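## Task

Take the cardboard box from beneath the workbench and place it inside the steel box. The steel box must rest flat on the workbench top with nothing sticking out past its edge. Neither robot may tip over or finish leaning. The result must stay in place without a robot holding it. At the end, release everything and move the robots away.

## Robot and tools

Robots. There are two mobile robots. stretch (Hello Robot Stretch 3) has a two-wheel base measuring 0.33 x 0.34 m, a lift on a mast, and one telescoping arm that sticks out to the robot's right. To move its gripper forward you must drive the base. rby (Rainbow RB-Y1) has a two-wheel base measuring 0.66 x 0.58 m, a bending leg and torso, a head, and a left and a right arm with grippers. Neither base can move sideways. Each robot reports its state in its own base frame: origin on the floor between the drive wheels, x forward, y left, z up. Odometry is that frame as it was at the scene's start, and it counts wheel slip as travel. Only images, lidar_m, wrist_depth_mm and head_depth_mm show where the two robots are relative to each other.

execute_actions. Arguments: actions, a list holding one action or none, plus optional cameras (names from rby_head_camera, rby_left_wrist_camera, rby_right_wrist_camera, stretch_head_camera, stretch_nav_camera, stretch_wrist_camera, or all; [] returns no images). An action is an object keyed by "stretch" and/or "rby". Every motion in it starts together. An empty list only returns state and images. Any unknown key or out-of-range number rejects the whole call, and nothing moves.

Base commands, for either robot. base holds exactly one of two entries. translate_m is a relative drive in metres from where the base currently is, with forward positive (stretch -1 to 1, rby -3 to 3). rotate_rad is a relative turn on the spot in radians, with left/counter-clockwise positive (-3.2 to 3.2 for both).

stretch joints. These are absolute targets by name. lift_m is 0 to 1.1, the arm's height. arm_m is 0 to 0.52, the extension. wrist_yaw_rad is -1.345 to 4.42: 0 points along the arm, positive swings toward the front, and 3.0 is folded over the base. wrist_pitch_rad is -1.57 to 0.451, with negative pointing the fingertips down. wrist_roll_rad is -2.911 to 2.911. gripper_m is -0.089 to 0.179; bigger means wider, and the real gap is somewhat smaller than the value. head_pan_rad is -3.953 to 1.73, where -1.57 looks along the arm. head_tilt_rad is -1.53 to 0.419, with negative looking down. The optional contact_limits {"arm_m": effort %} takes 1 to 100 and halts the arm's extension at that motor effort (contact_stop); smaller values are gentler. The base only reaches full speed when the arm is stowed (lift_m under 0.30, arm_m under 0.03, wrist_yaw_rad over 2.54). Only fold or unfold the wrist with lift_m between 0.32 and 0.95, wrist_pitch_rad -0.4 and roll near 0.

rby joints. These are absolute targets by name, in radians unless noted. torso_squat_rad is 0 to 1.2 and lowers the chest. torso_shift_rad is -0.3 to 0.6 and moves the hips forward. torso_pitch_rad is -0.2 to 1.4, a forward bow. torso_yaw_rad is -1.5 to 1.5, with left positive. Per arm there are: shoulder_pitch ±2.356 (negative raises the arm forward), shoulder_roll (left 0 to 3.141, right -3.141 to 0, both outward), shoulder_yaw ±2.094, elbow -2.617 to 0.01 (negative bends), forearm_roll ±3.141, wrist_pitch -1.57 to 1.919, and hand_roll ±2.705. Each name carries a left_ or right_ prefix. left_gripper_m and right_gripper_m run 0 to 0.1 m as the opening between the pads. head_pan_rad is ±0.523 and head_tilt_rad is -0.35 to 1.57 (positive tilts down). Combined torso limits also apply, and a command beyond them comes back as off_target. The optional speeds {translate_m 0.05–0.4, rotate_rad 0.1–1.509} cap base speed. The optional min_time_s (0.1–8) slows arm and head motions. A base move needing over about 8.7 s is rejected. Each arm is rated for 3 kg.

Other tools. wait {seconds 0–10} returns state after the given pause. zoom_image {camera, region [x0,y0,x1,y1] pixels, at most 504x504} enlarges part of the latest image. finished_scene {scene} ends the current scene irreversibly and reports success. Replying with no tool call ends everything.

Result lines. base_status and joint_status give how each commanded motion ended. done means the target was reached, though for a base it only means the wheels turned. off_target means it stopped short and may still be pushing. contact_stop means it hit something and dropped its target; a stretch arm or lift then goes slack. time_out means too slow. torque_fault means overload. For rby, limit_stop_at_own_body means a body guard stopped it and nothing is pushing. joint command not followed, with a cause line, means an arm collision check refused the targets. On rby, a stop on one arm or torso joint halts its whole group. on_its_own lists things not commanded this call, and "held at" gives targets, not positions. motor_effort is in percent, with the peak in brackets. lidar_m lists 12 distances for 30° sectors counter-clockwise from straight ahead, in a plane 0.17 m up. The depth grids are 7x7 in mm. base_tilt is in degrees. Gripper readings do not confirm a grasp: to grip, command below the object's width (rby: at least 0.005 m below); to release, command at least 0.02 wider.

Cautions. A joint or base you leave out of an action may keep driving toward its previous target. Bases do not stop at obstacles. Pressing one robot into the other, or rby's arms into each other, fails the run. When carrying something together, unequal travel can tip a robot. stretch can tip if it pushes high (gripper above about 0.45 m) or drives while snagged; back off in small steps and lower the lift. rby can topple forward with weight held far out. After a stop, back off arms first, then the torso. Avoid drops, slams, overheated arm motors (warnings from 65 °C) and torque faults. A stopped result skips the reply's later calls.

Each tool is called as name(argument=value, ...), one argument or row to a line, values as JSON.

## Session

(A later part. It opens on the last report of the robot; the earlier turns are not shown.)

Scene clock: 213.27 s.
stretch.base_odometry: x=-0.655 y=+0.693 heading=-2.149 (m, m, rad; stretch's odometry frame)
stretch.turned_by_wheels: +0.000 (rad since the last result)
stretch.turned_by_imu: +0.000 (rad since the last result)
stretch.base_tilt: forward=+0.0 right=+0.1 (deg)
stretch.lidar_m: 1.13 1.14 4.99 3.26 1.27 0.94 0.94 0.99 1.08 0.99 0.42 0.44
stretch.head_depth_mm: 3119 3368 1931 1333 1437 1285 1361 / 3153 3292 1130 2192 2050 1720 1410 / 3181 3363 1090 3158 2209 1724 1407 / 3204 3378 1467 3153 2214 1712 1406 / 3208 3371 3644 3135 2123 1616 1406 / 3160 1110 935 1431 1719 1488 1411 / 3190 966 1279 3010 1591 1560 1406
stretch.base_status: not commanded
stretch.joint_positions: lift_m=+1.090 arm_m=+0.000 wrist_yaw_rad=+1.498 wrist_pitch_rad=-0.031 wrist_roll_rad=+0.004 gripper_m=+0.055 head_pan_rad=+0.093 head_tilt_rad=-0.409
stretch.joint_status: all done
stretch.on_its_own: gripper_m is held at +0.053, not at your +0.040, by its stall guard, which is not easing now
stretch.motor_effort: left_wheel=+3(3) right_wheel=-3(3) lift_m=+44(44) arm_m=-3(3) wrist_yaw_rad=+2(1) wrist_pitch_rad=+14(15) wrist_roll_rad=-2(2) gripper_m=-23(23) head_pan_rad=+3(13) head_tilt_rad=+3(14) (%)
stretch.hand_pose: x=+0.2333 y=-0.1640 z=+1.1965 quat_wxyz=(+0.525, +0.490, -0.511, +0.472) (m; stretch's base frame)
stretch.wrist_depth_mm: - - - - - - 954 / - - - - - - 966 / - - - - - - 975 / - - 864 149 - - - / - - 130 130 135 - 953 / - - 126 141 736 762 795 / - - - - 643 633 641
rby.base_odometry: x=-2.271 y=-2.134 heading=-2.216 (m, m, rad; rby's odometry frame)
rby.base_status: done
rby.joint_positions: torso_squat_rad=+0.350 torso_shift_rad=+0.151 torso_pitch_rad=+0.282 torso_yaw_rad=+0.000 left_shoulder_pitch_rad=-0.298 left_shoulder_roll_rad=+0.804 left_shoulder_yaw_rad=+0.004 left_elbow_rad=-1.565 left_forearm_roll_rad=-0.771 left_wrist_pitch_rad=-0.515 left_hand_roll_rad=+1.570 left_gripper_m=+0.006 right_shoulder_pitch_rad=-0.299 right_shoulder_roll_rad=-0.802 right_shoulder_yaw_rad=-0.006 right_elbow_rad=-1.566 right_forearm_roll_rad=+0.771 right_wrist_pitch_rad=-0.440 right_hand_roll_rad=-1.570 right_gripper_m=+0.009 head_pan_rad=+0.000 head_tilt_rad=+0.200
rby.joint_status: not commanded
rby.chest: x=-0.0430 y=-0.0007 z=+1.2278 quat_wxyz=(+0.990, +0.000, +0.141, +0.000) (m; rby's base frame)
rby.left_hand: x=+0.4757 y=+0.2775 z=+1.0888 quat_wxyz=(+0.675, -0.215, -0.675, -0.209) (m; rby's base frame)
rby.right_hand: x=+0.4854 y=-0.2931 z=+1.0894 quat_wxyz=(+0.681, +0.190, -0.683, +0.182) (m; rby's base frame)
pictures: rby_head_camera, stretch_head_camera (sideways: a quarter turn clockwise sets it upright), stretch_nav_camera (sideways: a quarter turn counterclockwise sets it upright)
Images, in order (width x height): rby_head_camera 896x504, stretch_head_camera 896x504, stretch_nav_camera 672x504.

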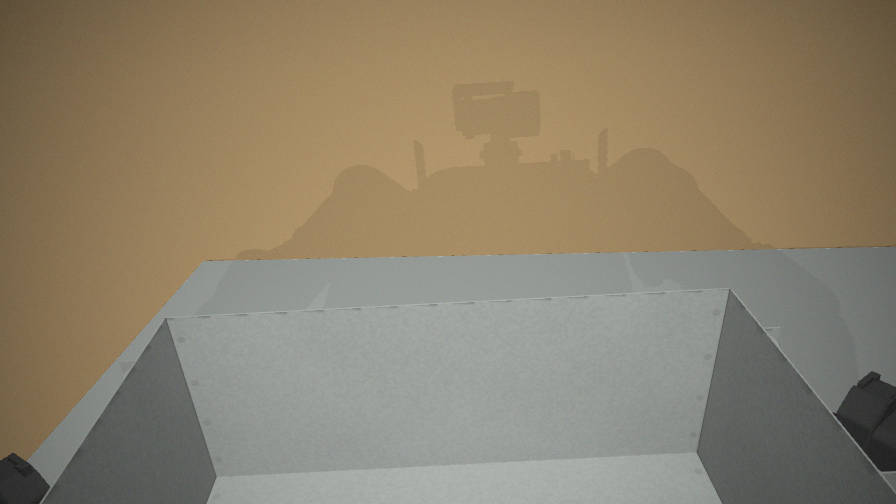

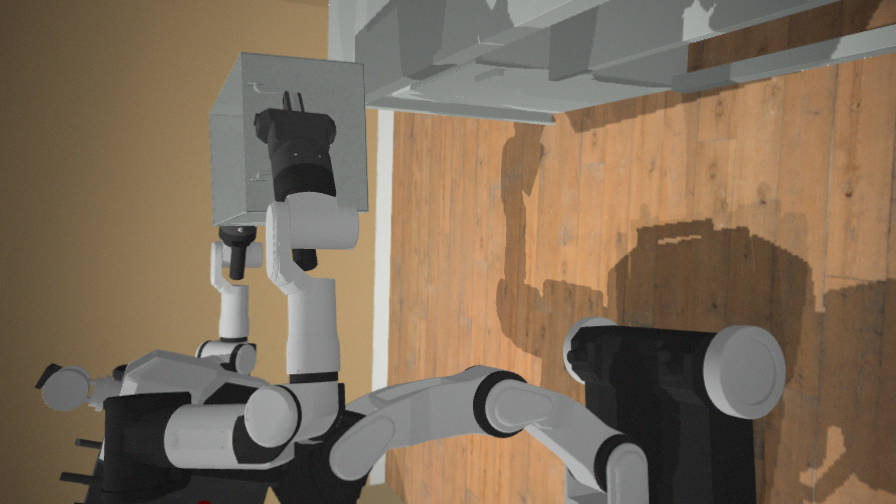

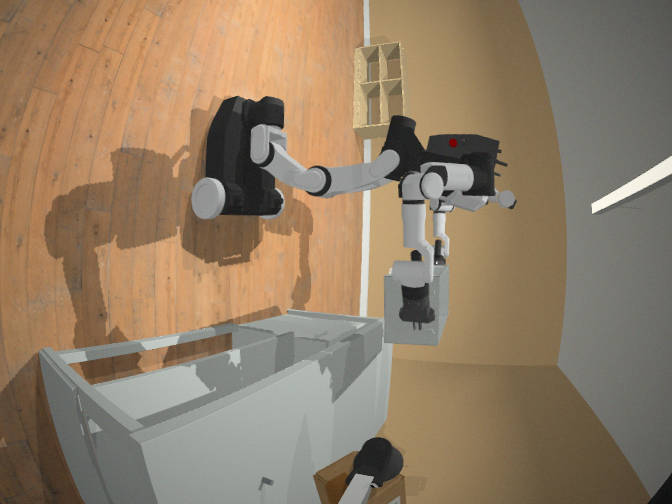

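execute_actions(
  actions=[
    {"rby":{"joints":{"torso_squat_rad":0.1}}},
  ],
  cameras=[],
)

execute_actions(
  actions=[
    {"rby":{"base":{"translate_m":0.46},"speeds":{"translate_m":0.15}},"stretch":{"joints":{"head_pan_rad":-0.15,"head_tilt_rad":-0.3}}},
  ],
  cameras=["rby_right_wrist_camera","stretch_nav_camera","stretch_head_camera"],
)

Scene clock: 217.53 s.
stretch.base_odometry: x=-0.655 y=+0.693 heading=-2.149 (m, m, rad; stretch's odometry frame)
stretch.turned_by_wheels: +0.000 (rad since the last result)
stretch.turned_by_imu: +0.001 (rad since the last result)
stretch.base_tilt: forward=+0.0 right=+0.1 (deg)
stretch.lidar_m: 1.13 1.15 4.93 3.29 1.27 0.94 0.94 0.99 1.08 0.99 0.42 0.44
stretch.head_depth_mm: 3182 3351 1934 1332 1434 1288 1376 / 3118 1543 1122 2200 2052 1708 1409 / 3174 3309 1129 3184 2215 1728 1404 / 3208 3333 3664 3174 2212 1727 1407 / 3205 3378 3742 3104 2139 1617 1395 / 1157 1039 1314 2818 1835 1497 1402 / 1280 991 1283 2670 1566 1542 1391
stretch.base_status: not commanded
stretch.joint_positions: lift_m=+1.090 arm_m=+0.000 wrist_yaw_rad=+1.498 wrist_pitch_rad=-0.031 wrist_roll_rad=+0.004 gripper_m=+0.055 head_pan_rad=+0.093 head_tilt_rad=-0.409
stretch.joint_status: not commanded
stretch.on_its_own: gripper_m is held at +0.053, not at your +0.040, by its stall guard, which is not easing now
stretch.motor_effort: left_wheel=+3(3) right_wheel=-3(3) lift_m=+43(44) arm_m=-3(3) wrist_yaw_rad=+1(3) wrist_pitch_rad=+15(14) wrist_roll_rad=-2(2) gripper_m=-23(24) head_pan_rad=+2(2) head_tilt_rad=+3(4) (%)
stretch.hand_pose: x=+0.2333 y=-0.1640 z=+1.1965 quat_wxyz=(+0.525, +0.490, -0.511, +0.472) (m; stretch's base frame)
stretch.wrist_depth_mm: - - - - - - 924 / - 942 - - - - 982 / - 833 940 - - - 962 / - - 878 149 - - - / - - 130 129 135 - 935 / - - 126 141 750 754 776 / - - - - 637 638 629
rby.base_odometry: x=-2.271 y=-2.134 heading=-2.216 (m, m, rad; rby's odometry frame)
rby.base_status: not commanded
rby.joint_positions: torso_squat_rad=+0.100 torso_shift_rad=+0.151 torso_pitch_rad=+0.282 torso_yaw_rad=+0.000 left_shoulder_pitch_rad=-0.298 left_shoulder_roll_rad=+0.804 left_shoulder_yaw_rad=+0.004 left_elbow_rad=-1.565 left_forearm_roll_rad=-0.771 left_wrist_pitch_rad=-0.515 left_hand_roll_rad=+1.570 left_gripper_m=+0.006 right_shoulder_pitch_rad=-0.299 right_shoulder_roll_rad=-0.802 right_shoulder_yaw_rad=-0.006 right_elbow_rad=-1.566 right_forearm_roll_rad=+0.771 right_wrist_pitch_rad=-0.440 right_hand_roll_rad=-1.570 right_gripper_m=+0.009 head_pan_rad=+0.000 head_tilt_rad=+0.200
rby.joint_status: all done
rby.chest: x=-0.0371 y=-0.0008 z=+1.2663 quat_wxyz=(+0.990, +0.000, +0.141, +0.000) (m; rby's base frame)
rby.left_hand: x=+0.4816 y=+0.2775 z=+1.1272 quat_wxyz=(+0.675, -0.215, -0.675, -0.209) (m; rby's base frame)
rby.right_hand: x=+0.4913 y=-0.2931 z=+1.1278 quat_wxyz=(+0.681, +0.190, -0.683, +0.182) (m; rby's base frame)
pictures: none
No camera images: the call's "cameras" was empty. Leave "cameras" out to get every camera's image.

Scene clock: 221.57 s.
stretch.base_odometry: x=-0.655 y=+0.693 heading=-2.149 (m, m, rad; stretch's odometry frame)
stretch.turned_by_wheels: +0.000 (rad since the last result)
stretch.turned_by_imu: +0.001 (rad since the last result)
stretch.base_tilt: forward=-0.1 right=+0.0 (deg)
stretch.lidar_m: 1.14 1.26 4.94 3.28 1.27 0.94 0.94 0.99 1.08 0.99 0.42 0.44
stretch.head_depth_mm: 2085 2126 1261 1612 - 744 649 / 2638 2689 1213 1491 1105 832 1058 / 3274 3437 1492 1619 1232 1411 1481 / 3277 3436 958 2144 2259 1840 1451 / 3276 1033 1246 3744 2471 1641 1442 / 3165 1163 1241 1391 1446 1512 1431 / 3182 3276 3432 3622 2614 1500 1410
stretch.base_status: not commanded
stretch.joint_positions: lift_m=+1.090 arm_m=+0.000 wrist_yaw_rad=+1.498 wrist_pitch_rad=-0.031 wrist_roll_rad=+0.004 gripper_m=+0.055 head_pan_rad=-0.143 head_tilt_rad=-0.310
stretch.joint_status: all done
stretch.on_its_own: gripper_m is held at +0.053, not at your +0.040, by its stall guard, which is not easing now
stretch.motor_effort: left_wheel=+3(3) right_wheel=-2(3) lift_m=+44(44) arm_m=-3(3) wrist_yaw_rad=+1(1) wrist_pitch_rad=+14(15) wrist_roll_rad=-2(2) gripper_m=-23(23) head_pan_rad=-3(22) head_tilt_rad=+3(14) (%)
stretch.hand_pose: x=+0.2333 y=-0.1640 z=+1.1965 quat_wxyz=(+0.525, +0.490, -0.511, +0.472) (m; stretch's base frame)
stretch.wrist_depth_mm: - - - - - - 944 / - - - - - - 964 / - - - 903 - - 962 / - - - 149 - - - / - - 130 129 135 - 973 / - - 126 141 740 768 770 / - - - - 656 630 638
rby.base_odometry: x=-2.547 y=-2.501 heading=-2.216 (m, m, rad; rby's odometry frame)
rby.base_status: done
rby.joint_positions: torso_squat_rad=+0.100 torso_shift_rad=+0.151 torso_pitch_rad=+0.282 torso_yaw_rad=+0.000 left_shoulder_pitch_rad=-0.298 left_shoulder_roll_rad=+0.804 left_shoulder_yaw_rad=+0.004 left_elbow_rad=-1.565 left_forearm_roll_rad=-0.771 left_wrist_pitch_rad=-0.515 left_hand_roll_rad=+1.570 left_gripper_m=+0.006 right_shoulder_pitch_rad=-0.299 right_shoulder_roll_rad=-0.802 right_shoulder_yaw_rad=-0.006 right_elbow_rad=-1.566 right_forearm_roll_rad=+0.771 right_wrist_pitch_rad=-0.440 right_hand_roll_rad=-1.570 right_gripper_m=+0.009 head_pan_rad=+0.000 head_tilt_rad=+0.200
rby.joint_status: not commanded
rby.chest: x=-0.0371 y=-0.0008 z=+1.2663 quat_wxyz=(+0.990, +0.000, +0.141, +0.000) (m; rby's base frame)
rby.left_hand: x=+0.4816 y=+0.2775 z=+1.1273 quat_wxyz=(+0.675, -0.215, -0.675, -0.209) (m; rby's base frame)
rby.right_hand: x=+0.4913 y=-0.2931 z=+1.1279 quat_wxyz=(+0.681, +0.190, -0.683, +0.182) (m; rby's base frame)
pictures: rby_right_wrist_camera, stretch_head_camera (sideways: a quarter turn clockwise sets it upright), stretch_nav_camera (sideways: a quarter turn counterclockwise sets it upright)
Images, in order (width x height): rby_right_wrist_camera 644x364, stretch_head_camera 896x504, stretch_nav_camera 672x504.

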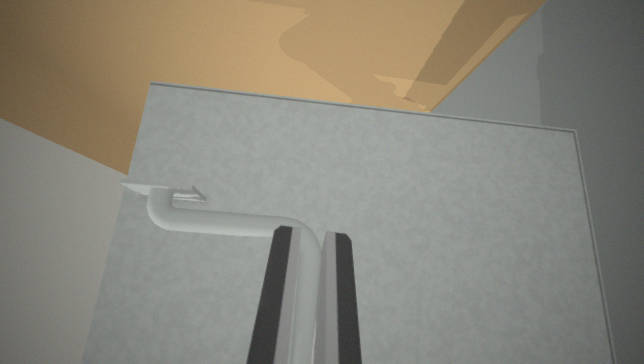

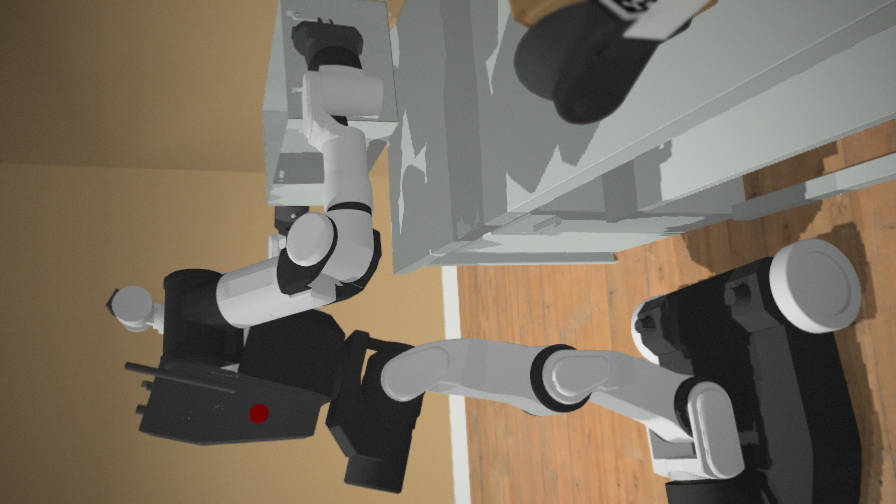

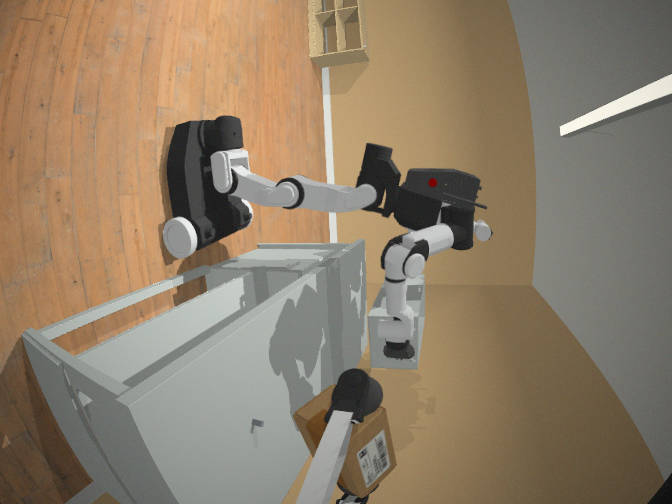

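execute_actions(
  actions=[
    {"rby":{"joints":{"torso_squat_rad":0.46}}},
  ],
  cameras=["rby_right_wrist_camera","rby_left_wrist_camera","stretch_head_camera"],
)

Scene clock: 225.73 s.
stretch.base_odometry: x=-0.655 y=+0.693 heading=-2.149 (m, m, rad; stretch's odometry frame)
stretch.turned_by_wheels: +0.000 (rad since the last result)
stretch.turned_by_imu: +0.001 (rad since the last result)
stretch.base_tilt: forward=-0.1 right=+0.1 (deg)
stretch.lidar_m: 1.14 1.26 4.95 3.28 1.27 0.94 0.94 0.99 1.08 0.99 0.42 0.44
stretch.head_depth_mm: 2083 2133 1309 1395 - 747 649 / 2643 2719 1635 1310 1095 831 1064 / 3308 3497 1685 1397 1235 1397 1483 / 3296 3434 1112 1746 2253 1853 1450 / 3221 1234 1035 3496 1457 1620 1444 / 3199 1194 1225 1342 2622 1519 1425 / 3142 3261 3439 3465 2611 1494 1411
stretch.base_status: not commanded
stretch.joint_positions: lift_m=+1.090 arm_m=+0.000 wrist_yaw_rad=+1.498 wrist_pitch_rad=-0.031 wrist_roll_rad=+0.004 gripper_m=+0.055 head_pan_rad=-0.143 head_tilt_rad=-0.310
stretch.joint_status: not commanded
stretch.on_its_own: gripper_m is held at +0.053, not at your +0.040, by its stall guard, which is not easing now
stretch.motor_effort: left_wheel=+3(3) right_wheel=-3(2) lift_m=+43(44) arm_m=-3(3) wrist_yaw_rad=+2(1) wrist_pitch_rad=+15(15) wrist_roll_rad=-2(2) gripper_m=-23(23) head_pan_rad=-4(3) head_tilt_rad=+3(4) (%)
stretch.hand_pose: x=+0.2333 y=-0.1640 z=+1.1965 quat_wxyz=(+0.525, +0.490, -0.511, +0.472) (m; stretch's base frame)
stretch.wrist_depth_mm: - - - - - - 947 / - - - - - - 956 / - - - - - - 956 / - - - 149 - - - / - - 130 130 135 - 941 / - - 126 141 737 770 777 / - - - - 646 629 636
rby.base_odometry: x=-2.547 y=-2.501 heading=-2.216 (m, m, rad; rby's odometry frame)
rby.base_status: not commanded
rby.joint_positions: torso_squat_rad=+0.460 torso_shift_rad=+0.151 torso_pitch_rad=+0.282 torso_yaw_rad=+0.000 left_shoulder_pitch_rad=-0.298 left_shoulder_roll_rad=+0.804 left_shoulder_yaw_rad=+0.004 left_elbow_rad=-1.565 left_forearm_roll_rad=-0.771 left_wrist_pitch_rad=-0.515 left_hand_roll_rad=+1.570 left_gripper_m=+0.006 right_shoulder_pitch_rad=-0.299 right_shoulder_roll_rad=-0.802 right_shoulder_yaw_rad=-0.006 right_elbow_rad=-1.566 right_forearm_roll_rad=+0.771 right_wrist_pitch_rad=-0.440 right_hand_roll_rad=-1.570 right_gripper_m=+0.009 head_pan_rad=+0.000 head_tilt_rad=+0.200
rby.joint_status: all done
rby.chest: x=-0.0477 y=-0.0007 z=+1.1979 quat_wxyz=(+0.990, +0.000, +0.141, +0.000) (m; rby's base frame)
rby.left_hand: x=+0.4710 y=+0.2776 z=+1.0590 quat_wxyz=(+0.675, -0.215, -0.675, -0.209) (m; rby's base frame)
rby.right_hand: x=+0.4807 y=-0.2930 z=+1.0596 quat_wxyz=(+0.681, +0.190, -0.683, +0.182) (m; rby's base frame)
pictures: rby_left_wrist_camera, rby_right_wrist_camera, stretch_head_camera (sideways: a quarter turn clockwise sets it upright)
Images, in order (width x height): rby_left_wrist_camera 644x364, rby_right_wrist_camera 644x364, stretch_head_camera 896x504.

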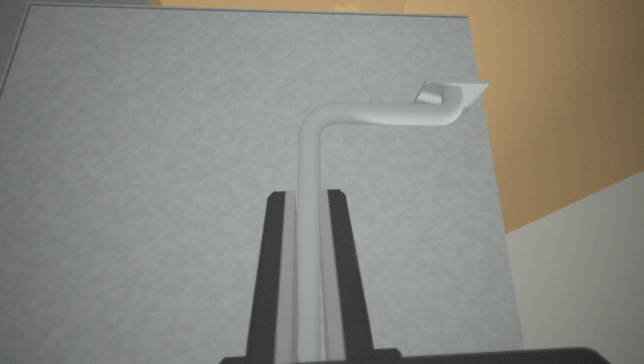

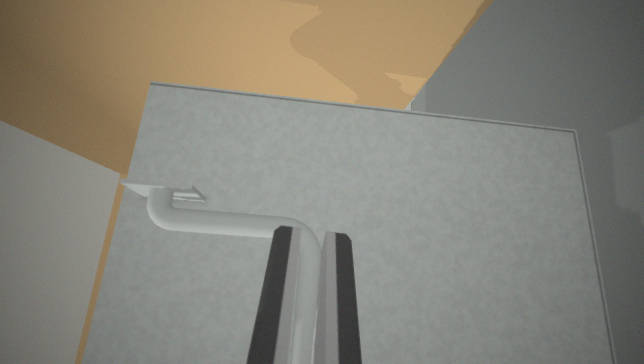

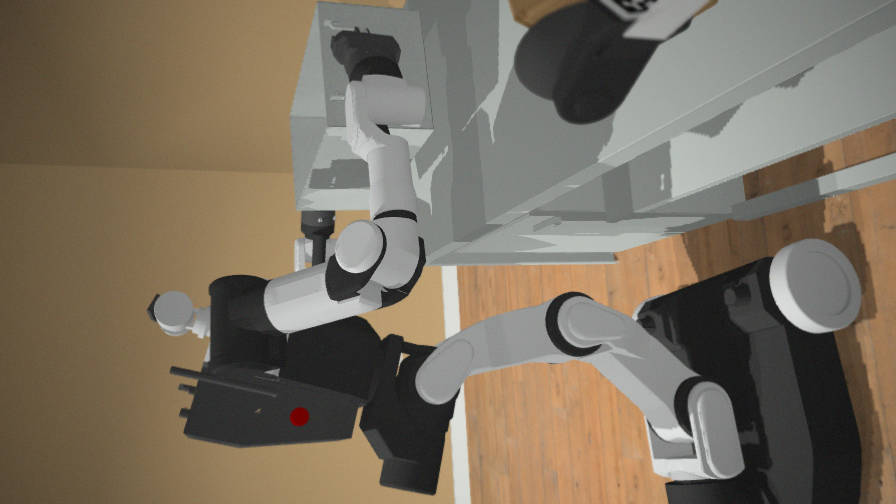

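execute_actions(
  actions=[
    {"rby":{"joints":{"torso_squat_rad":0.62}}},
  ],
  cameras=["stretch_head_camera"],
)

execute_actions(
  actions=[
    {"rby":{"joints":{"torso_squat_rad":0.66}}},
  ],
  cameras=["stretch_head_camera"],
)

Scene clock: 228.40 s.
stretch.base_odometry: x=-0.655 y=+0.693 heading=-2.149 (m, m, rad; stretch's odometry frame)
stretch.turned_by_wheels: +0.000 (rad since the last result)
stretch.turned_by_imu: +0.001 (rad since the last result)
stretch.base_tilt: forward=+0.0 right=+0.1 (deg)
stretch.lidar_m: 1.14 1.26 4.96 3.29 1.27 0.94 0.94 0.99 1.08 0.99 0.42 0.44
stretch.head_depth_mm: 2096 2122 2072 1343 - 742 650 / 2649 2703 1789 1287 1101 831 1063 / 3326 3528 1729 1314 1232 1407 1485 / 3324 3513 3600 1013 2223 1871 1449 / 3210 3362 1058 1491 1482 1578 1436 / 3183 3328 1217 1342 2643 1504 1434 / 3110 3292 3457 3268 2634 1486 1407
stretch.base_status: not commanded
stretch.joint_positions: lift_m=+1.090 arm_m=+0.000 wrist_yaw_rad=+1.498 wrist_pitch_rad=-0.031 wrist_roll_rad=+0.004 gripper_m=+0.055 head_pan_rad=-0.143 head_tilt_rad=-0.310
stretch.joint_status: not commanded
stretch.on_its_own: gripper_m is held at +0.053, not at your +0.040, by its stall guard, which is not easing now
stretch.motor_effort: left_wheel=+3(3) right_wheel=-3(3) lift_m=+43(44) arm_m=-3(3) wrist_yaw_rad=+2(3) wrist_pitch_rad=+15(14) wrist_roll_rad=-2(2) gripper_m=-24(23) head_pan_rad=-3(4) head_tilt_rad=+4(4) (%)
stretch.hand_pose: x=+0.2333 y=-0.1640 z=+1.1965 quat_wxyz=(+0.525, +0.490, -0.511, +0.472) (m; stretch's base frame)
stretch.wrist_depth_mm: - - - - - - 934 / - - - - - - 950 / - - - - - - 950 / - - - 149 - - - / - - 130 129 135 - 952 / - - 126 141 741 755 779 / - - - - 648 631 639
rby.base_odometry: x=-2.547 y=-2.501 heading=-2.216 (m, m, rad; rby's odometry frame)
rby.base_status: not commanded
rby.joint_positions: torso_squat_rad=+0.620 torso_shift_rad=+0.151 torso_pitch_rad=+0.282 torso_yaw_rad=+0.000 left_shoulder_pitch_rad=-0.298 left_shoulder_roll_rad=+0.804 left_shoulder_yaw_rad=+0.004 left_elbow_rad=-1.565 left_forearm_roll_rad=-0.771 left_wrist_pitch_rad=-0.515 left_hand_roll_rad=+1.570 left_gripper_m=+0.006 right_shoulder_pitch_rad=-0.299 right_shoulder_roll_rad=-0.802 right_shoulder_yaw_rad=-0.006 right_elbow_rad=-1.566 right_forearm_roll_rad=+0.771 right_wrist_pitch_rad=-0.440 right_hand_roll_rad=-1.570 right_gripper_m=+0.009 head_pan_rad=+0.000 head_tilt_rad=+0.200
rby.joint_status: all done
rby.chest: x=-0.0564 y=-0.0007 z=+1.1410 quat_wxyz=(+0.990, +0.000, +0.140, +0.000) (m; rby's base frame)
rby.left_hand: x=+0.4624 y=+0.2776 z=+1.0022 quat_wxyz=(+0.675, -0.215, -0.675, -0.209) (m; rby's base frame)
rby.right_hand: x=+0.4721 y=-0.2930 z=+1.0028 quat_wxyz=(+0.681, +0.190, -0.683, +0.182) (m; rby's base frame)
pictures: stretch_head_camera (sideways: a quarter turn clockwise sets it upright)
Images, in order (width x height): stretch_head_camera 896x504.

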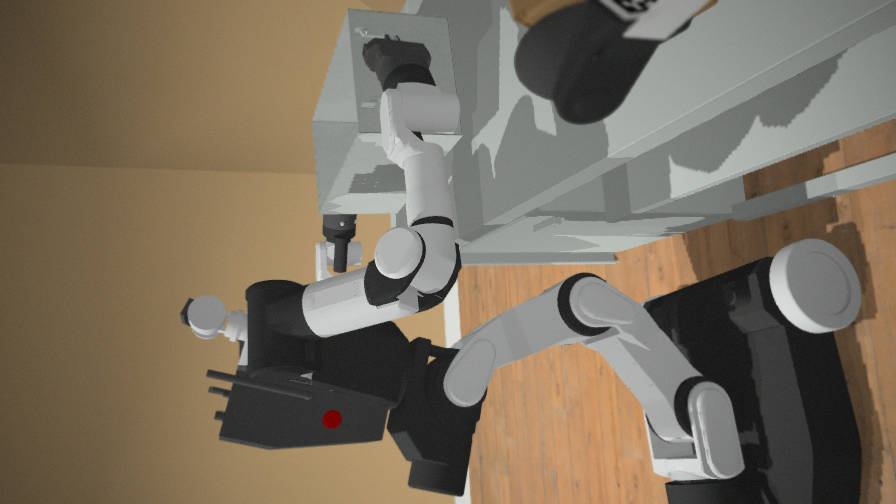

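Scene clock: 229.20 s.
stretch.base_odometry: x=-0.655 y=+0.693 heading=-2.149 (m, m, rad; stretch's odometry frame)
stretch.turned_by_wheels: +0.000 (rad since the last result)
stretch.turned_by_imu: +0.000 (rad since the last result)
stretch.base_tilt: forward=-0.1 right=+0.1 (deg)
stretch.lidar_m: 1.14 1.26 4.97 3.29 1.28 0.94 0.94 0.99 1.08 0.99 0.42 0.44
stretch.head_depth_mm: 2100 2132 2065 1340 - 743 650 / 2645 2680 2481 1128 1097 831 1060 / 3352 3446 3308 1334 1229 1405 1482 / 3274 3445 3665 1022 2037 1863 1449 / 3258 3378 1076 1392 1482 1593 1438 / 3224 3320 1211 1334 2607 1515 1422 / 3163 3262 3503 3270 2608 1499 1408
stretch.base_status: not commanded
stretch.joint_positions: lift_m=+1.090 arm_m=+0.000 wrist_yaw_rad=+1.498 wrist_pitch_rad=-0.031 wrist_roll_rad=+0.004 gripper_m=+0.055 head_pan_rad=-0.143 head_tilt_rad=-0.310
stretch.joint_status: not commanded
stretch.on_its_own: gripper_m is held at +0.053, not at your +0.040, by its stall guard, which is not easing now
stretch.motor_effort: left_wheel=+3(3) right_wheel=-3(3) lift_m=+44(44) arm_m=-3(3) wrist_yaw_rad=+1(1) wrist_pitch_rad=+14(15) wrist_roll_rad=-2(2) gripper_m=-24(23) head_pan_rad=-3(3) head_tilt_rad=+3(4) (%)
stretch.hand_pose: x=+0.2333 y=-0.1640 z=+1.1965 quat_wxyz=(+0.525, +0.490, -0.511, +0.472) (m; stretch's base frame)
stretch.wrist_depth_mm: - - - - - - 950 / - - - - - - 940 / - - - - - - 961 / - - - 149 - - - / - - 130 130 135 - 956 / - - 126 141 734 758 769 / - - - - 636 639 635
rby.base_odometry: x=-2.547 y=-2.501 heading=-2.216 (m, m, rad; rby's odometry frame)
rby.base_status: not commanded
rby.joint_positions: torso_squat_rad=+0.660 torso_shift_rad=+0.151 torso_pitch_rad=+0.282 torso_yaw_rad=+0.000 left_shoulder_pitch_rad=-0.298 left_shoulder_roll_rad=+0.804 left_shoulder_yaw_rad=+0.004 left_elbow_rad=-1.565 left_forearm_roll_rad=-0.771 left_wrist_pitch_rad=-0.515 left_hand_roll_rad=+1.570 left_gripper_m=+0.006 right_shoulder_pitch_rad=-0.299 right_shoulder_roll_rad=-0.802 right_shoulder_yaw_rad=-0.006 right_elbow_rad=-1.566 right_forearm_roll_rad=+0.771 right_wrist_pitch_rad=-0.440 right_hand_roll_rad=-1.570 right_gripper_m=+0.009 head_pan_rad=+0.000 head_tilt_rad=+0.200
rby.joint_status: all done
rby.chest: x=-0.0589 y=-0.0006 z=+1.1245 quat_wxyz=(+0.990, +0.000, +0.140, +0.000) (m; rby's base frame)
rby.left_hand: x=+0.4598 y=+0.2776 z=+0.9857 quat_wxyz=(+0.675, -0.215, -0.675, -0.209) (m; rby's base frame)
rby.right_hand: x=+0.4695 y=-0.2930 z=+0.9863 quat_wxyz=(+0.681, +0.190, -0.683, +0.182) (m; rby's base frame)
pictures: stretch_head_camera (sideways: a quarter turn clockwise sets it upright)
Images, in order (width x height): stretch_head_camera 896x504.

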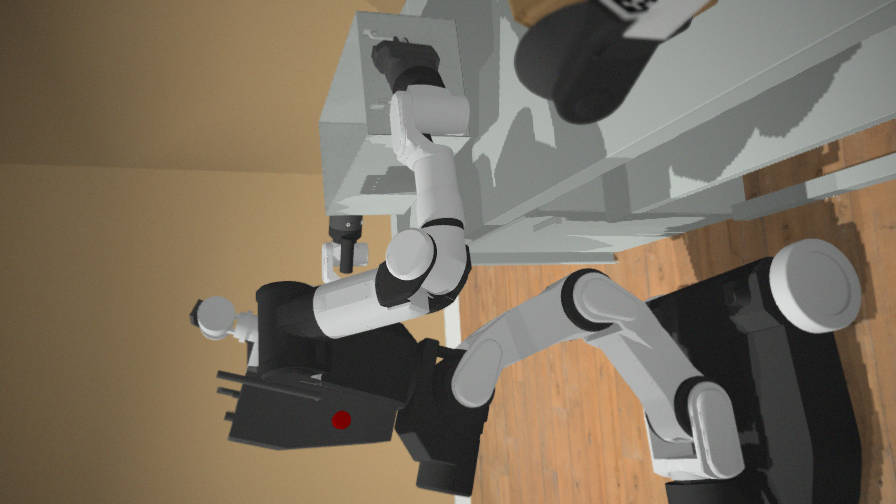

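execute_actions(
  actions=[
    {"rby":{"joints":{"torso_squat_rad":0.70}}},
  ],
  cameras=["stretch_head_camera"],
)

execute_actions(
  actions=[
    {"rby":{"joints":{"torso_squat_rad":0.74}}},
  ],
  cameras=["stretch_head_camera"],
)

Scene clock: 231.87 s.
stretch.base_odometry: x=-0.655 y=+0.693 heading=-2.149 (m, m, rad; stretch's odometry frame)
stretch.turned_by_wheels: +0.000 (rad since the last result)
stretch.turned_by_imu: +0.001 (rad since the last result)
stretch.base_tilt: forward=+0.0 right=+0.0 (deg)
stretch.lidar_m: 1.14 1.26 4.98 3.27 1.27 0.94 0.94 0.98 1.08 0.99 0.42 0.44
stretch.head_depth_mm: 2076 2133 2076 1335 - 742 651 / 2634 2691 2488 1248 1099 831 1065 / 3304 3487 3318 1310 1230 1414 1478 / 3309 3468 3623 1015 2026 1865 1448 / 3236 3368 1079 1387 1489 1589 1439 / 3154 3342 1205 1339 2615 1517 1421 / 3137 3341 3410 3284 2605 1496 1407
stretch.base_status: not commanded
stretch.joint_positions: lift_m=+1.090 arm_m=+0.000 wrist_yaw_rad=+1.498 wrist_pitch_rad=-0.031 wrist_roll_rad=+0.004 gripper_m=+0.055 head_pan_rad=-0.143 head_tilt_rad=-0.310
stretch.joint_status: not commanded
stretch.on_its_own: gripper_m is held at +0.053, not at your +0.040, by its stall guard, which is not easing now
stretch.motor_effort: left_wheel=+3(3) right_wheel=-3(3) lift_m=+43(44) arm_m=-3(3) wrist_yaw_rad=+2(1) wrist_pitch_rad=+15(15) wrist_roll_rad=-2(2) gripper_m=-24(23) head_pan_rad=-3(4) head_tilt_rad=+3(4) (%)
stretch.hand_pose: x=+0.2333 y=-0.1640 z=+1.1965 quat_wxyz=(+0.525, +0.490, -0.511, +0.472) (m; stretch's base frame)
stretch.wrist_depth_mm: - - - - - - 946 / - - - - - - 983 / - - - - - - 977 / - - - 149 - - - / - - 130 129 135 - 940 / - - 126 141 733 755 769 / - - - - 632 641 631
rby.base_odometry: x=-2.547 y=-2.501 heading=-2.216 (m, m, rad; rby's odometry frame)
rby.base_status: not commanded
rby.joint_positions: torso_squat_rad=+0.700 torso_shift_rad=+0.151 torso_pitch_rad=+0.282 torso_yaw_rad=+0.000 left_shoulder_pitch_rad=-0.298 left_shoulder_roll_rad=+0.804 left_shoulder_yaw_rad=+0.004 left_elbow_rad=-1.565 left_forearm_roll_rad=-0.771 left_wrist_pitch_rad=-0.515 left_hand_roll_rad=+1.570 left_gripper_m=+0.006 right_shoulder_pitch_rad=-0.299 right_shoulder_roll_rad=-0.802 right_shoulder_yaw_rad=-0.006 right_elbow_rad=-1.566 right_forearm_roll_rad=+0.771 right_wrist_pitch_rad=-0.440 right_hand_roll_rad=-1.570 right_gripper_m=+0.009 head_pan_rad=+0.000 head_tilt_rad=+0.200
rby.joint_status: all done
rby.chest: x=-0.0615 y=-0.0006 z=+1.1071 quat_wxyz=(+0.990, +0.000, +0.140, +0.000) (m; rby's base frame)
rby.left_hand: x=+0.4572 y=+0.2776 z=+0.9683 quat_wxyz=(+0.675, -0.215, -0.675, -0.209) (m; rby's base frame)
rby.right_hand: x=+0.4669 y=-0.2930 z=+0.9689 quat_wxyz=(+0.681, +0.190, -0.683, +0.182) (m; rby's base frame)
pictures: stretch_head_camera (sideways: a quarter turn clockwise sets it upright)
Images, in order (width x height): stretch_head_camera 896x504.

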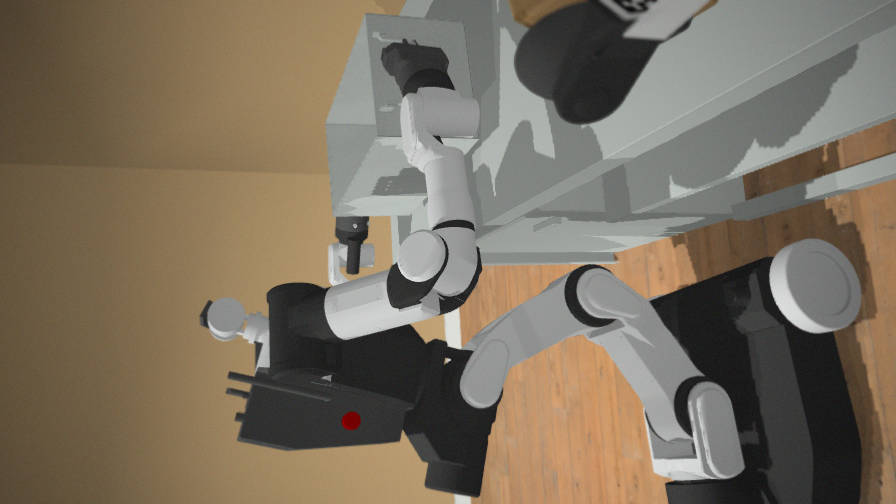

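Scene clock: 232.67 s.
stretch.base_odometry: x=-0.655 y=+0.693 heading=-2.149 (m, m, rad; stretch's odometry frame)
stretch.turned_by_wheels: +0.000 (rad since the last result)
stretch.turned_by_imu: +0.000 (rad since the last result)
stretch.base_tilt: forward=+0.0 right=+0.1 (deg)
stretch.lidar_m: 1.14 1.26 4.95 3.27 1.27 0.94 0.94 0.98 1.08 0.99 0.42 0.44
stretch.head_depth_mm: 2080 2129 2097 1333 - 742 650 / 2625 2690 2590 1134 1104 835 1063 / 3344 3450 3357 1306 1229 1402 1480 / 3281 3461 3609 1020 1995 1868 1439 / 3277 3414 1088 1354 1492 1590 1441 / 3168 3338 1212 1337 2612 1515 1423 / 3141 3334 3445 3341 2619 1497 1407
stretch.base_status: not commanded
stretch.joint_positions: lift_m=+1.090 arm_m=+0.000 wrist_yaw_rad=+1.498 wrist_pitch_rad=-0.031 wrist_roll_rad=+0.004 gripper_m=+0.055 head_pan_rad=-0.143 head_tilt_rad=-0.310
stretch.joint_status: not commanded
stretch.on_its_own: gripper_m is held at +0.053, not at your +0.040, by its stall guard, which is not easing now
stretch.motor_effort: left_wheel=+3(3) right_wheel=-2(2) lift_m=+44(44) arm_m=-3(3) wrist_yaw_rad=+2(2) wrist_pitch_rad=+14(14) wrist_roll_rad=-2(2) gripper_m=-23(23) head_pan_rad=-4(3) head_tilt_rad=+4(4) (%)
stretch.hand_pose: x=+0.2333 y=-0.1640 z=+1.1965 quat_wxyz=(+0.525, +0.490, -0.511, +0.472) (m; stretch's base frame)
stretch.wrist_depth_mm: - - - - - - 941 / - - - - - - 963 / - - - - - - 966 / - - - 150 - - - / - - 130 129 135 - 933 / - - 126 141 729 763 770 / - - - - 642 640 634
rby.base_odometry: x=-2.547 y=-2.501 heading=-2.216 (m, m, rad; rby's odometry frame)
rby.base_status: not commanded
rby.joint_positions: torso_squat_rad=+0.740 torso_shift_rad=+0.151 torso_pitch_rad=+0.282 torso_yaw_rad=+0.000 left_shoulder_pitch_rad=-0.298 left_shoulder_roll_rad=+0.804 left_shoulder_yaw_rad=+0.004 left_elbow_rad=-1.565 left_forearm_roll_rad=-0.771 left_wrist_pitch_rad=-0.515 left_hand_roll_rad=+1.570 left_gripper_m=+0.006 right_shoulder_pitch_rad=-0.299 right_shoulder_roll_rad=-0.802 right_shoulder_yaw_rad=-0.006 right_elbow_rad=-1.566 right_forearm_roll_rad=+0.771 right_wrist_pitch_rad=-0.440 right_hand_roll_rad=-1.570 right_gripper_m=+0.009 head_pan_rad=+0.000 head_tilt_rad=+0.200
rby.joint_status: all done
rby.chest: x=-0.0643 y=-0.0006 z=+1.0889 quat_wxyz=(+0.990, +0.000, +0.140, +0.000) (m; rby's base frame)
rby.left_hand: x=+0.4544 y=+0.2776 z=+0.9500 quat_wxyz=(+0.675, -0.215, -0.675, -0.209) (m; rby's base frame)
rby.right_hand: x=+0.4641 y=-0.2929 z=+0.9506 quat_wxyz=(+0.681, +0.190, -0.683, +0.182) (m; rby's base frame)
pictures: stretch_head_camera (sideways: a quarter turn clockwise sets it upright)
Images, in order (width x height): stretch_head_camera 896x504.

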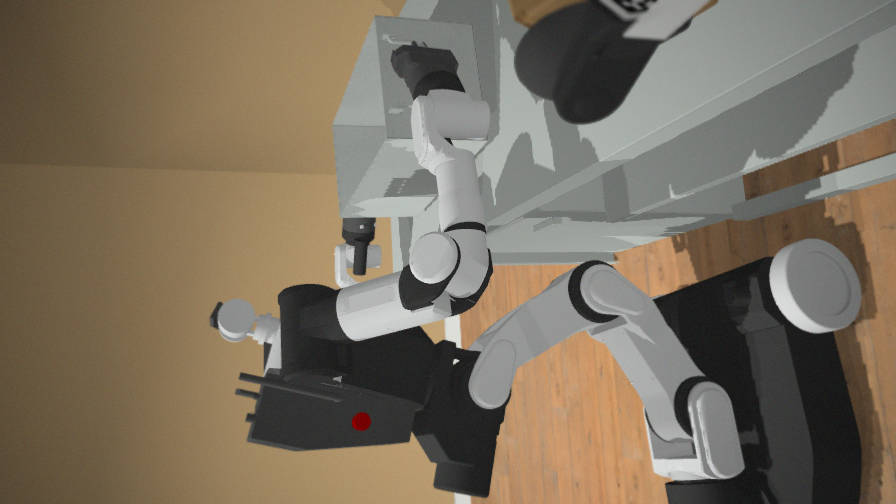

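execute_actions(
  actions=[
    {"rby":{"joints":{"torso_squat_rad":0.78}}},
  ],
  cameras=["stretch_head_camera"],
)

execute_actions(
  actions=[
    {"rby":{"joints":{"torso_squat_rad":0.815}}},
  ],
  cameras=["stretch_head_camera"],
)

Scene clock: 235.63 s.
stretch.base_odometry: x=-0.655 y=+0.693 heading=-2.149 (m, m, rad; stretch's odometry frame)
stretch.turned_by_wheels: +0.000 (rad since the last result)
stretch.turned_by_imu: +0.001 (rad since the last result)
stretch.base_tilt: forward=+0.0 right=+0.1 (deg)
stretch.lidar_m: 1.14 1.26 4.96 3.28 1.27 0.94 0.94 0.99 1.08 0.99 0.42 0.44
stretch.head_depth_mm: 2087 2128 2152 1334 - 742 650 / 2641 2718 2623 1159 1097 833 1066 / 3301 3495 3577 1309 1228 1398 1483 / 3280 3451 3670 1029 1961 1857 1456 / 3242 3424 1094 1302 1503 1550 1442 / 3174 3336 1215 1336 2625 1535 1423 / 3120 3292 3464 1384 2642 1491 1408
stretch.base_status: not commanded
stretch.joint_positions: lift_m=+1.090 arm_m=+0.000 wrist_yaw_rad=+1.498 wrist_pitch_rad=-0.031 wrist_roll_rad=+0.004 gripper_m=+0.055 head_pan_rad=-0.143 head_tilt_rad=-0.310
stretch.joint_status: not commanded
stretch.on_its_own: gripper_m is held at +0.053, not at your +0.040, by its stall guard, which is not easing now
stretch.motor_effort: left_wheel=+3(3) right_wheel=-3(3) lift_m=+43(44) arm_m=-3(3) wrist_yaw_rad=+2(2) wrist_pitch_rad=+14(15) wrist_roll_rad=-2(2) gripper_m=-23(23) head_pan_rad=-3(3) head_tilt_rad=+4(4) (%)
stretch.hand_pose: x=+0.2333 y=-0.1640 z=+1.1965 quat_wxyz=(+0.525, +0.490, -0.511, +0.472) (m; stretch's base frame)
stretch.wrist_depth_mm: - - - - - - 938 / - - - - - - 963 / - - - - - - 980 / - - - 149 - - - / - - 130 129 135 - 936 / - - 126 141 727 757 783 / - - - - 651 637 641
rby.base_odometry: x=-2.547 y=-2.501 heading=-2.216 (m, m, rad; rby's odometry frame)
rby.base_status: not commanded
rby.joint_positions: torso_squat_rad=+0.780 torso_shift_rad=+0.151 torso_pitch_rad=+0.282 torso_yaw_rad=+0.000 left_shoulder_pitch_rad=-0.298 left_shoulder_roll_rad=+0.804 left_shoulder_yaw_rad=+0.004 left_elbow_rad=-1.565 left_forearm_roll_rad=-0.771 left_wrist_pitch_rad=-0.515 left_hand_roll_rad=+1.570 left_gripper_m=+0.006 right_shoulder_pitch_rad=-0.299 right_shoulder_roll_rad=-0.802 right_shoulder_yaw_rad=-0.006 right_elbow_rad=-1.566 right_forearm_roll_rad=+0.771 right_wrist_pitch_rad=-0.440 right_hand_roll_rad=-1.570 right_gripper_m=+0.009 head_pan_rad=+0.000 head_tilt_rad=+0.200
rby.joint_status: all done
rby.chest: x=-0.0672 y=-0.0006 z=+1.0698 quat_wxyz=(+0.990, +0.000, +0.140, +0.000) (m; rby's base frame)
rby.left_hand: x=+0.4515 y=+0.2777 z=+0.9309 quat_wxyz=(+0.675, -0.215, -0.675, -0.209) (m; rby's base frame)
rby.right_hand: x=+0.4612 y=-0.2929 z=+0.9315 quat_wxyz=(+0.681, +0.190, -0.683, +0.182) (m; rby's base frame)
pictures: stretch_head_camera (sideways: a quarter turn clockwise sets it upright)
Images, in order (width x height): stretch_head_camera 896x504.

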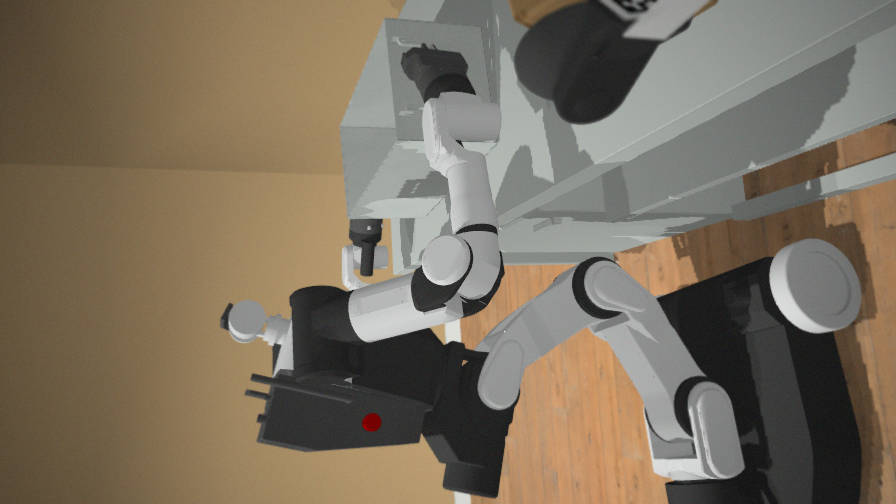

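Scene clock: 236.40 s.
stretch.base_odometry: x=-0.655 y=+0.693 heading=-2.149 (m, m, rad; stretch's odometry frame)
stretch.turned_by_wheels: +0.000 (rad since the last result)
stretch.turned_by_imu: +0.000 (rad since the last result)
stretch.base_tilt: forward=+0.0 right=+0.1 (deg)
stretch.lidar_m: 1.14 1.26 4.99 3.28 1.27 0.94 0.94 0.99 1.08 0.99 0.42 0.44
stretch.head_depth_mm: 2089 2143 2159 1341 - 742 649 / 2638 2692 2636 1190 1098 831 1064 / 3316 3497 3565 1306 1229 1396 1479 / 3263 3479 3603 1037 1958 1867 1453 / 3218 3407 1120 1072 1497 1557 1450 / 3196 3382 1215 1334 2495 1523 1430 / 3111 3293 3460 3523 2630 1487 1408
stretch.base_status: not commanded
stretch.joint_positions: lift_m=+1.090 arm_m=+0.000 wrist_yaw_rad=+1.498 wrist_pitch_rad=-0.031 wrist_roll_rad=+0.004 gripper_m=+0.055 head_pan_rad=-0.143 head_tilt_rad=-0.310
stretch.joint_status: not commanded
stretch.on_its_own: gripper_m is held at +0.053, not at your +0.040, by its stall guard, which is not easing now
stretch.motor_effort: left_wheel=+3(4) right_wheel=-2(3) lift_m=+44(44) arm_m=-3(3) wrist_yaw_rad=+1(1) wrist_pitch_rad=+14(15) wrist_roll_rad=-2(2) gripper_m=-23(23) head_pan_rad=-4(3) head_tilt_rad=+4(4) (%)
stretch.hand_pose: x=+0.2333 y=-0.1640 z=+1.1965 quat_wxyz=(+0.525, +0.490, -0.511, +0.472) (m; stretch's base frame)
stretch.wrist_depth_mm: - - - - - - 928 / - - - - - - 946 / - - - - - - 969 / - - - 149 - - - / - - 130 130 135 - 950 / - - 126 141 736 762 763 / - - - - 648 627 623
rby.base_odometry: x=-2.547 y=-2.501 heading=-2.216 (m, m, rad; rby's odometry frame)
rby.base_status: not commanded
rby.joint_positions: torso_squat_rad=+0.815 torso_shift_rad=+0.150 torso_pitch_rad=+0.280 torso_yaw_rad=+0.000 left_shoulder_pitch_rad=-0.301 left_shoulder_roll_rad=+0.804 left_shoulder_yaw_rad=+0.006 left_elbow_rad=-1.567 left_forearm_roll_rad=-0.770 left_wrist_pitch_rad=-0.515 left_hand_roll_rad=+1.570 left_gripper_m=+0.006 right_shoulder_pitch_rad=-0.303 right_shoulder_roll_rad=-0.803 right_shoulder_yaw_rad=-0.009 right_elbow_rad=-1.568 right_forearm_roll_rad=+0.770 right_wrist_pitch_rad=-0.440 right_hand_roll_rad=-1.570 right_gripper_m=+0.008 head_pan_rad=+0.000 head_tilt_rad=+0.200
rby.joint_status: all done
rby.chest: x=-0.0707 y=-0.0006 z=+1.0526 quat_wxyz=(+0.990, +0.000, +0.140, +0.000) (m; rby's base frame)
rby.left_hand: x=+0.4491 y=+0.2774 z=+0.9177 quat_wxyz=(+0.672, -0.215, -0.677, -0.209) (m; rby's base frame)
rby.right_hand: x=+0.4589 y=-0.2927 z=+0.9191 quat_wxyz=(+0.678, +0.190, -0.686, +0.183) (m; rby's base frame)
pictures: stretch_head_camera (sideways: a quarter turn clockwise sets it upright)
Images, in order (width x height): stretch_head_camera 896x504.

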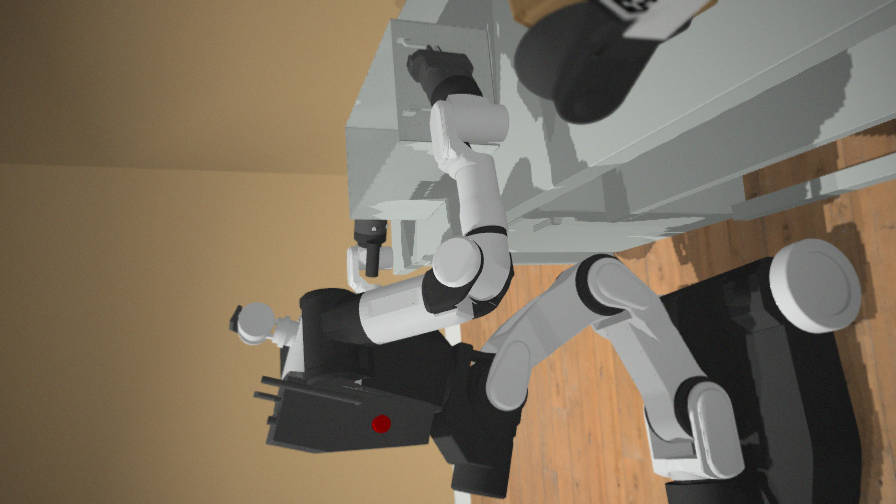

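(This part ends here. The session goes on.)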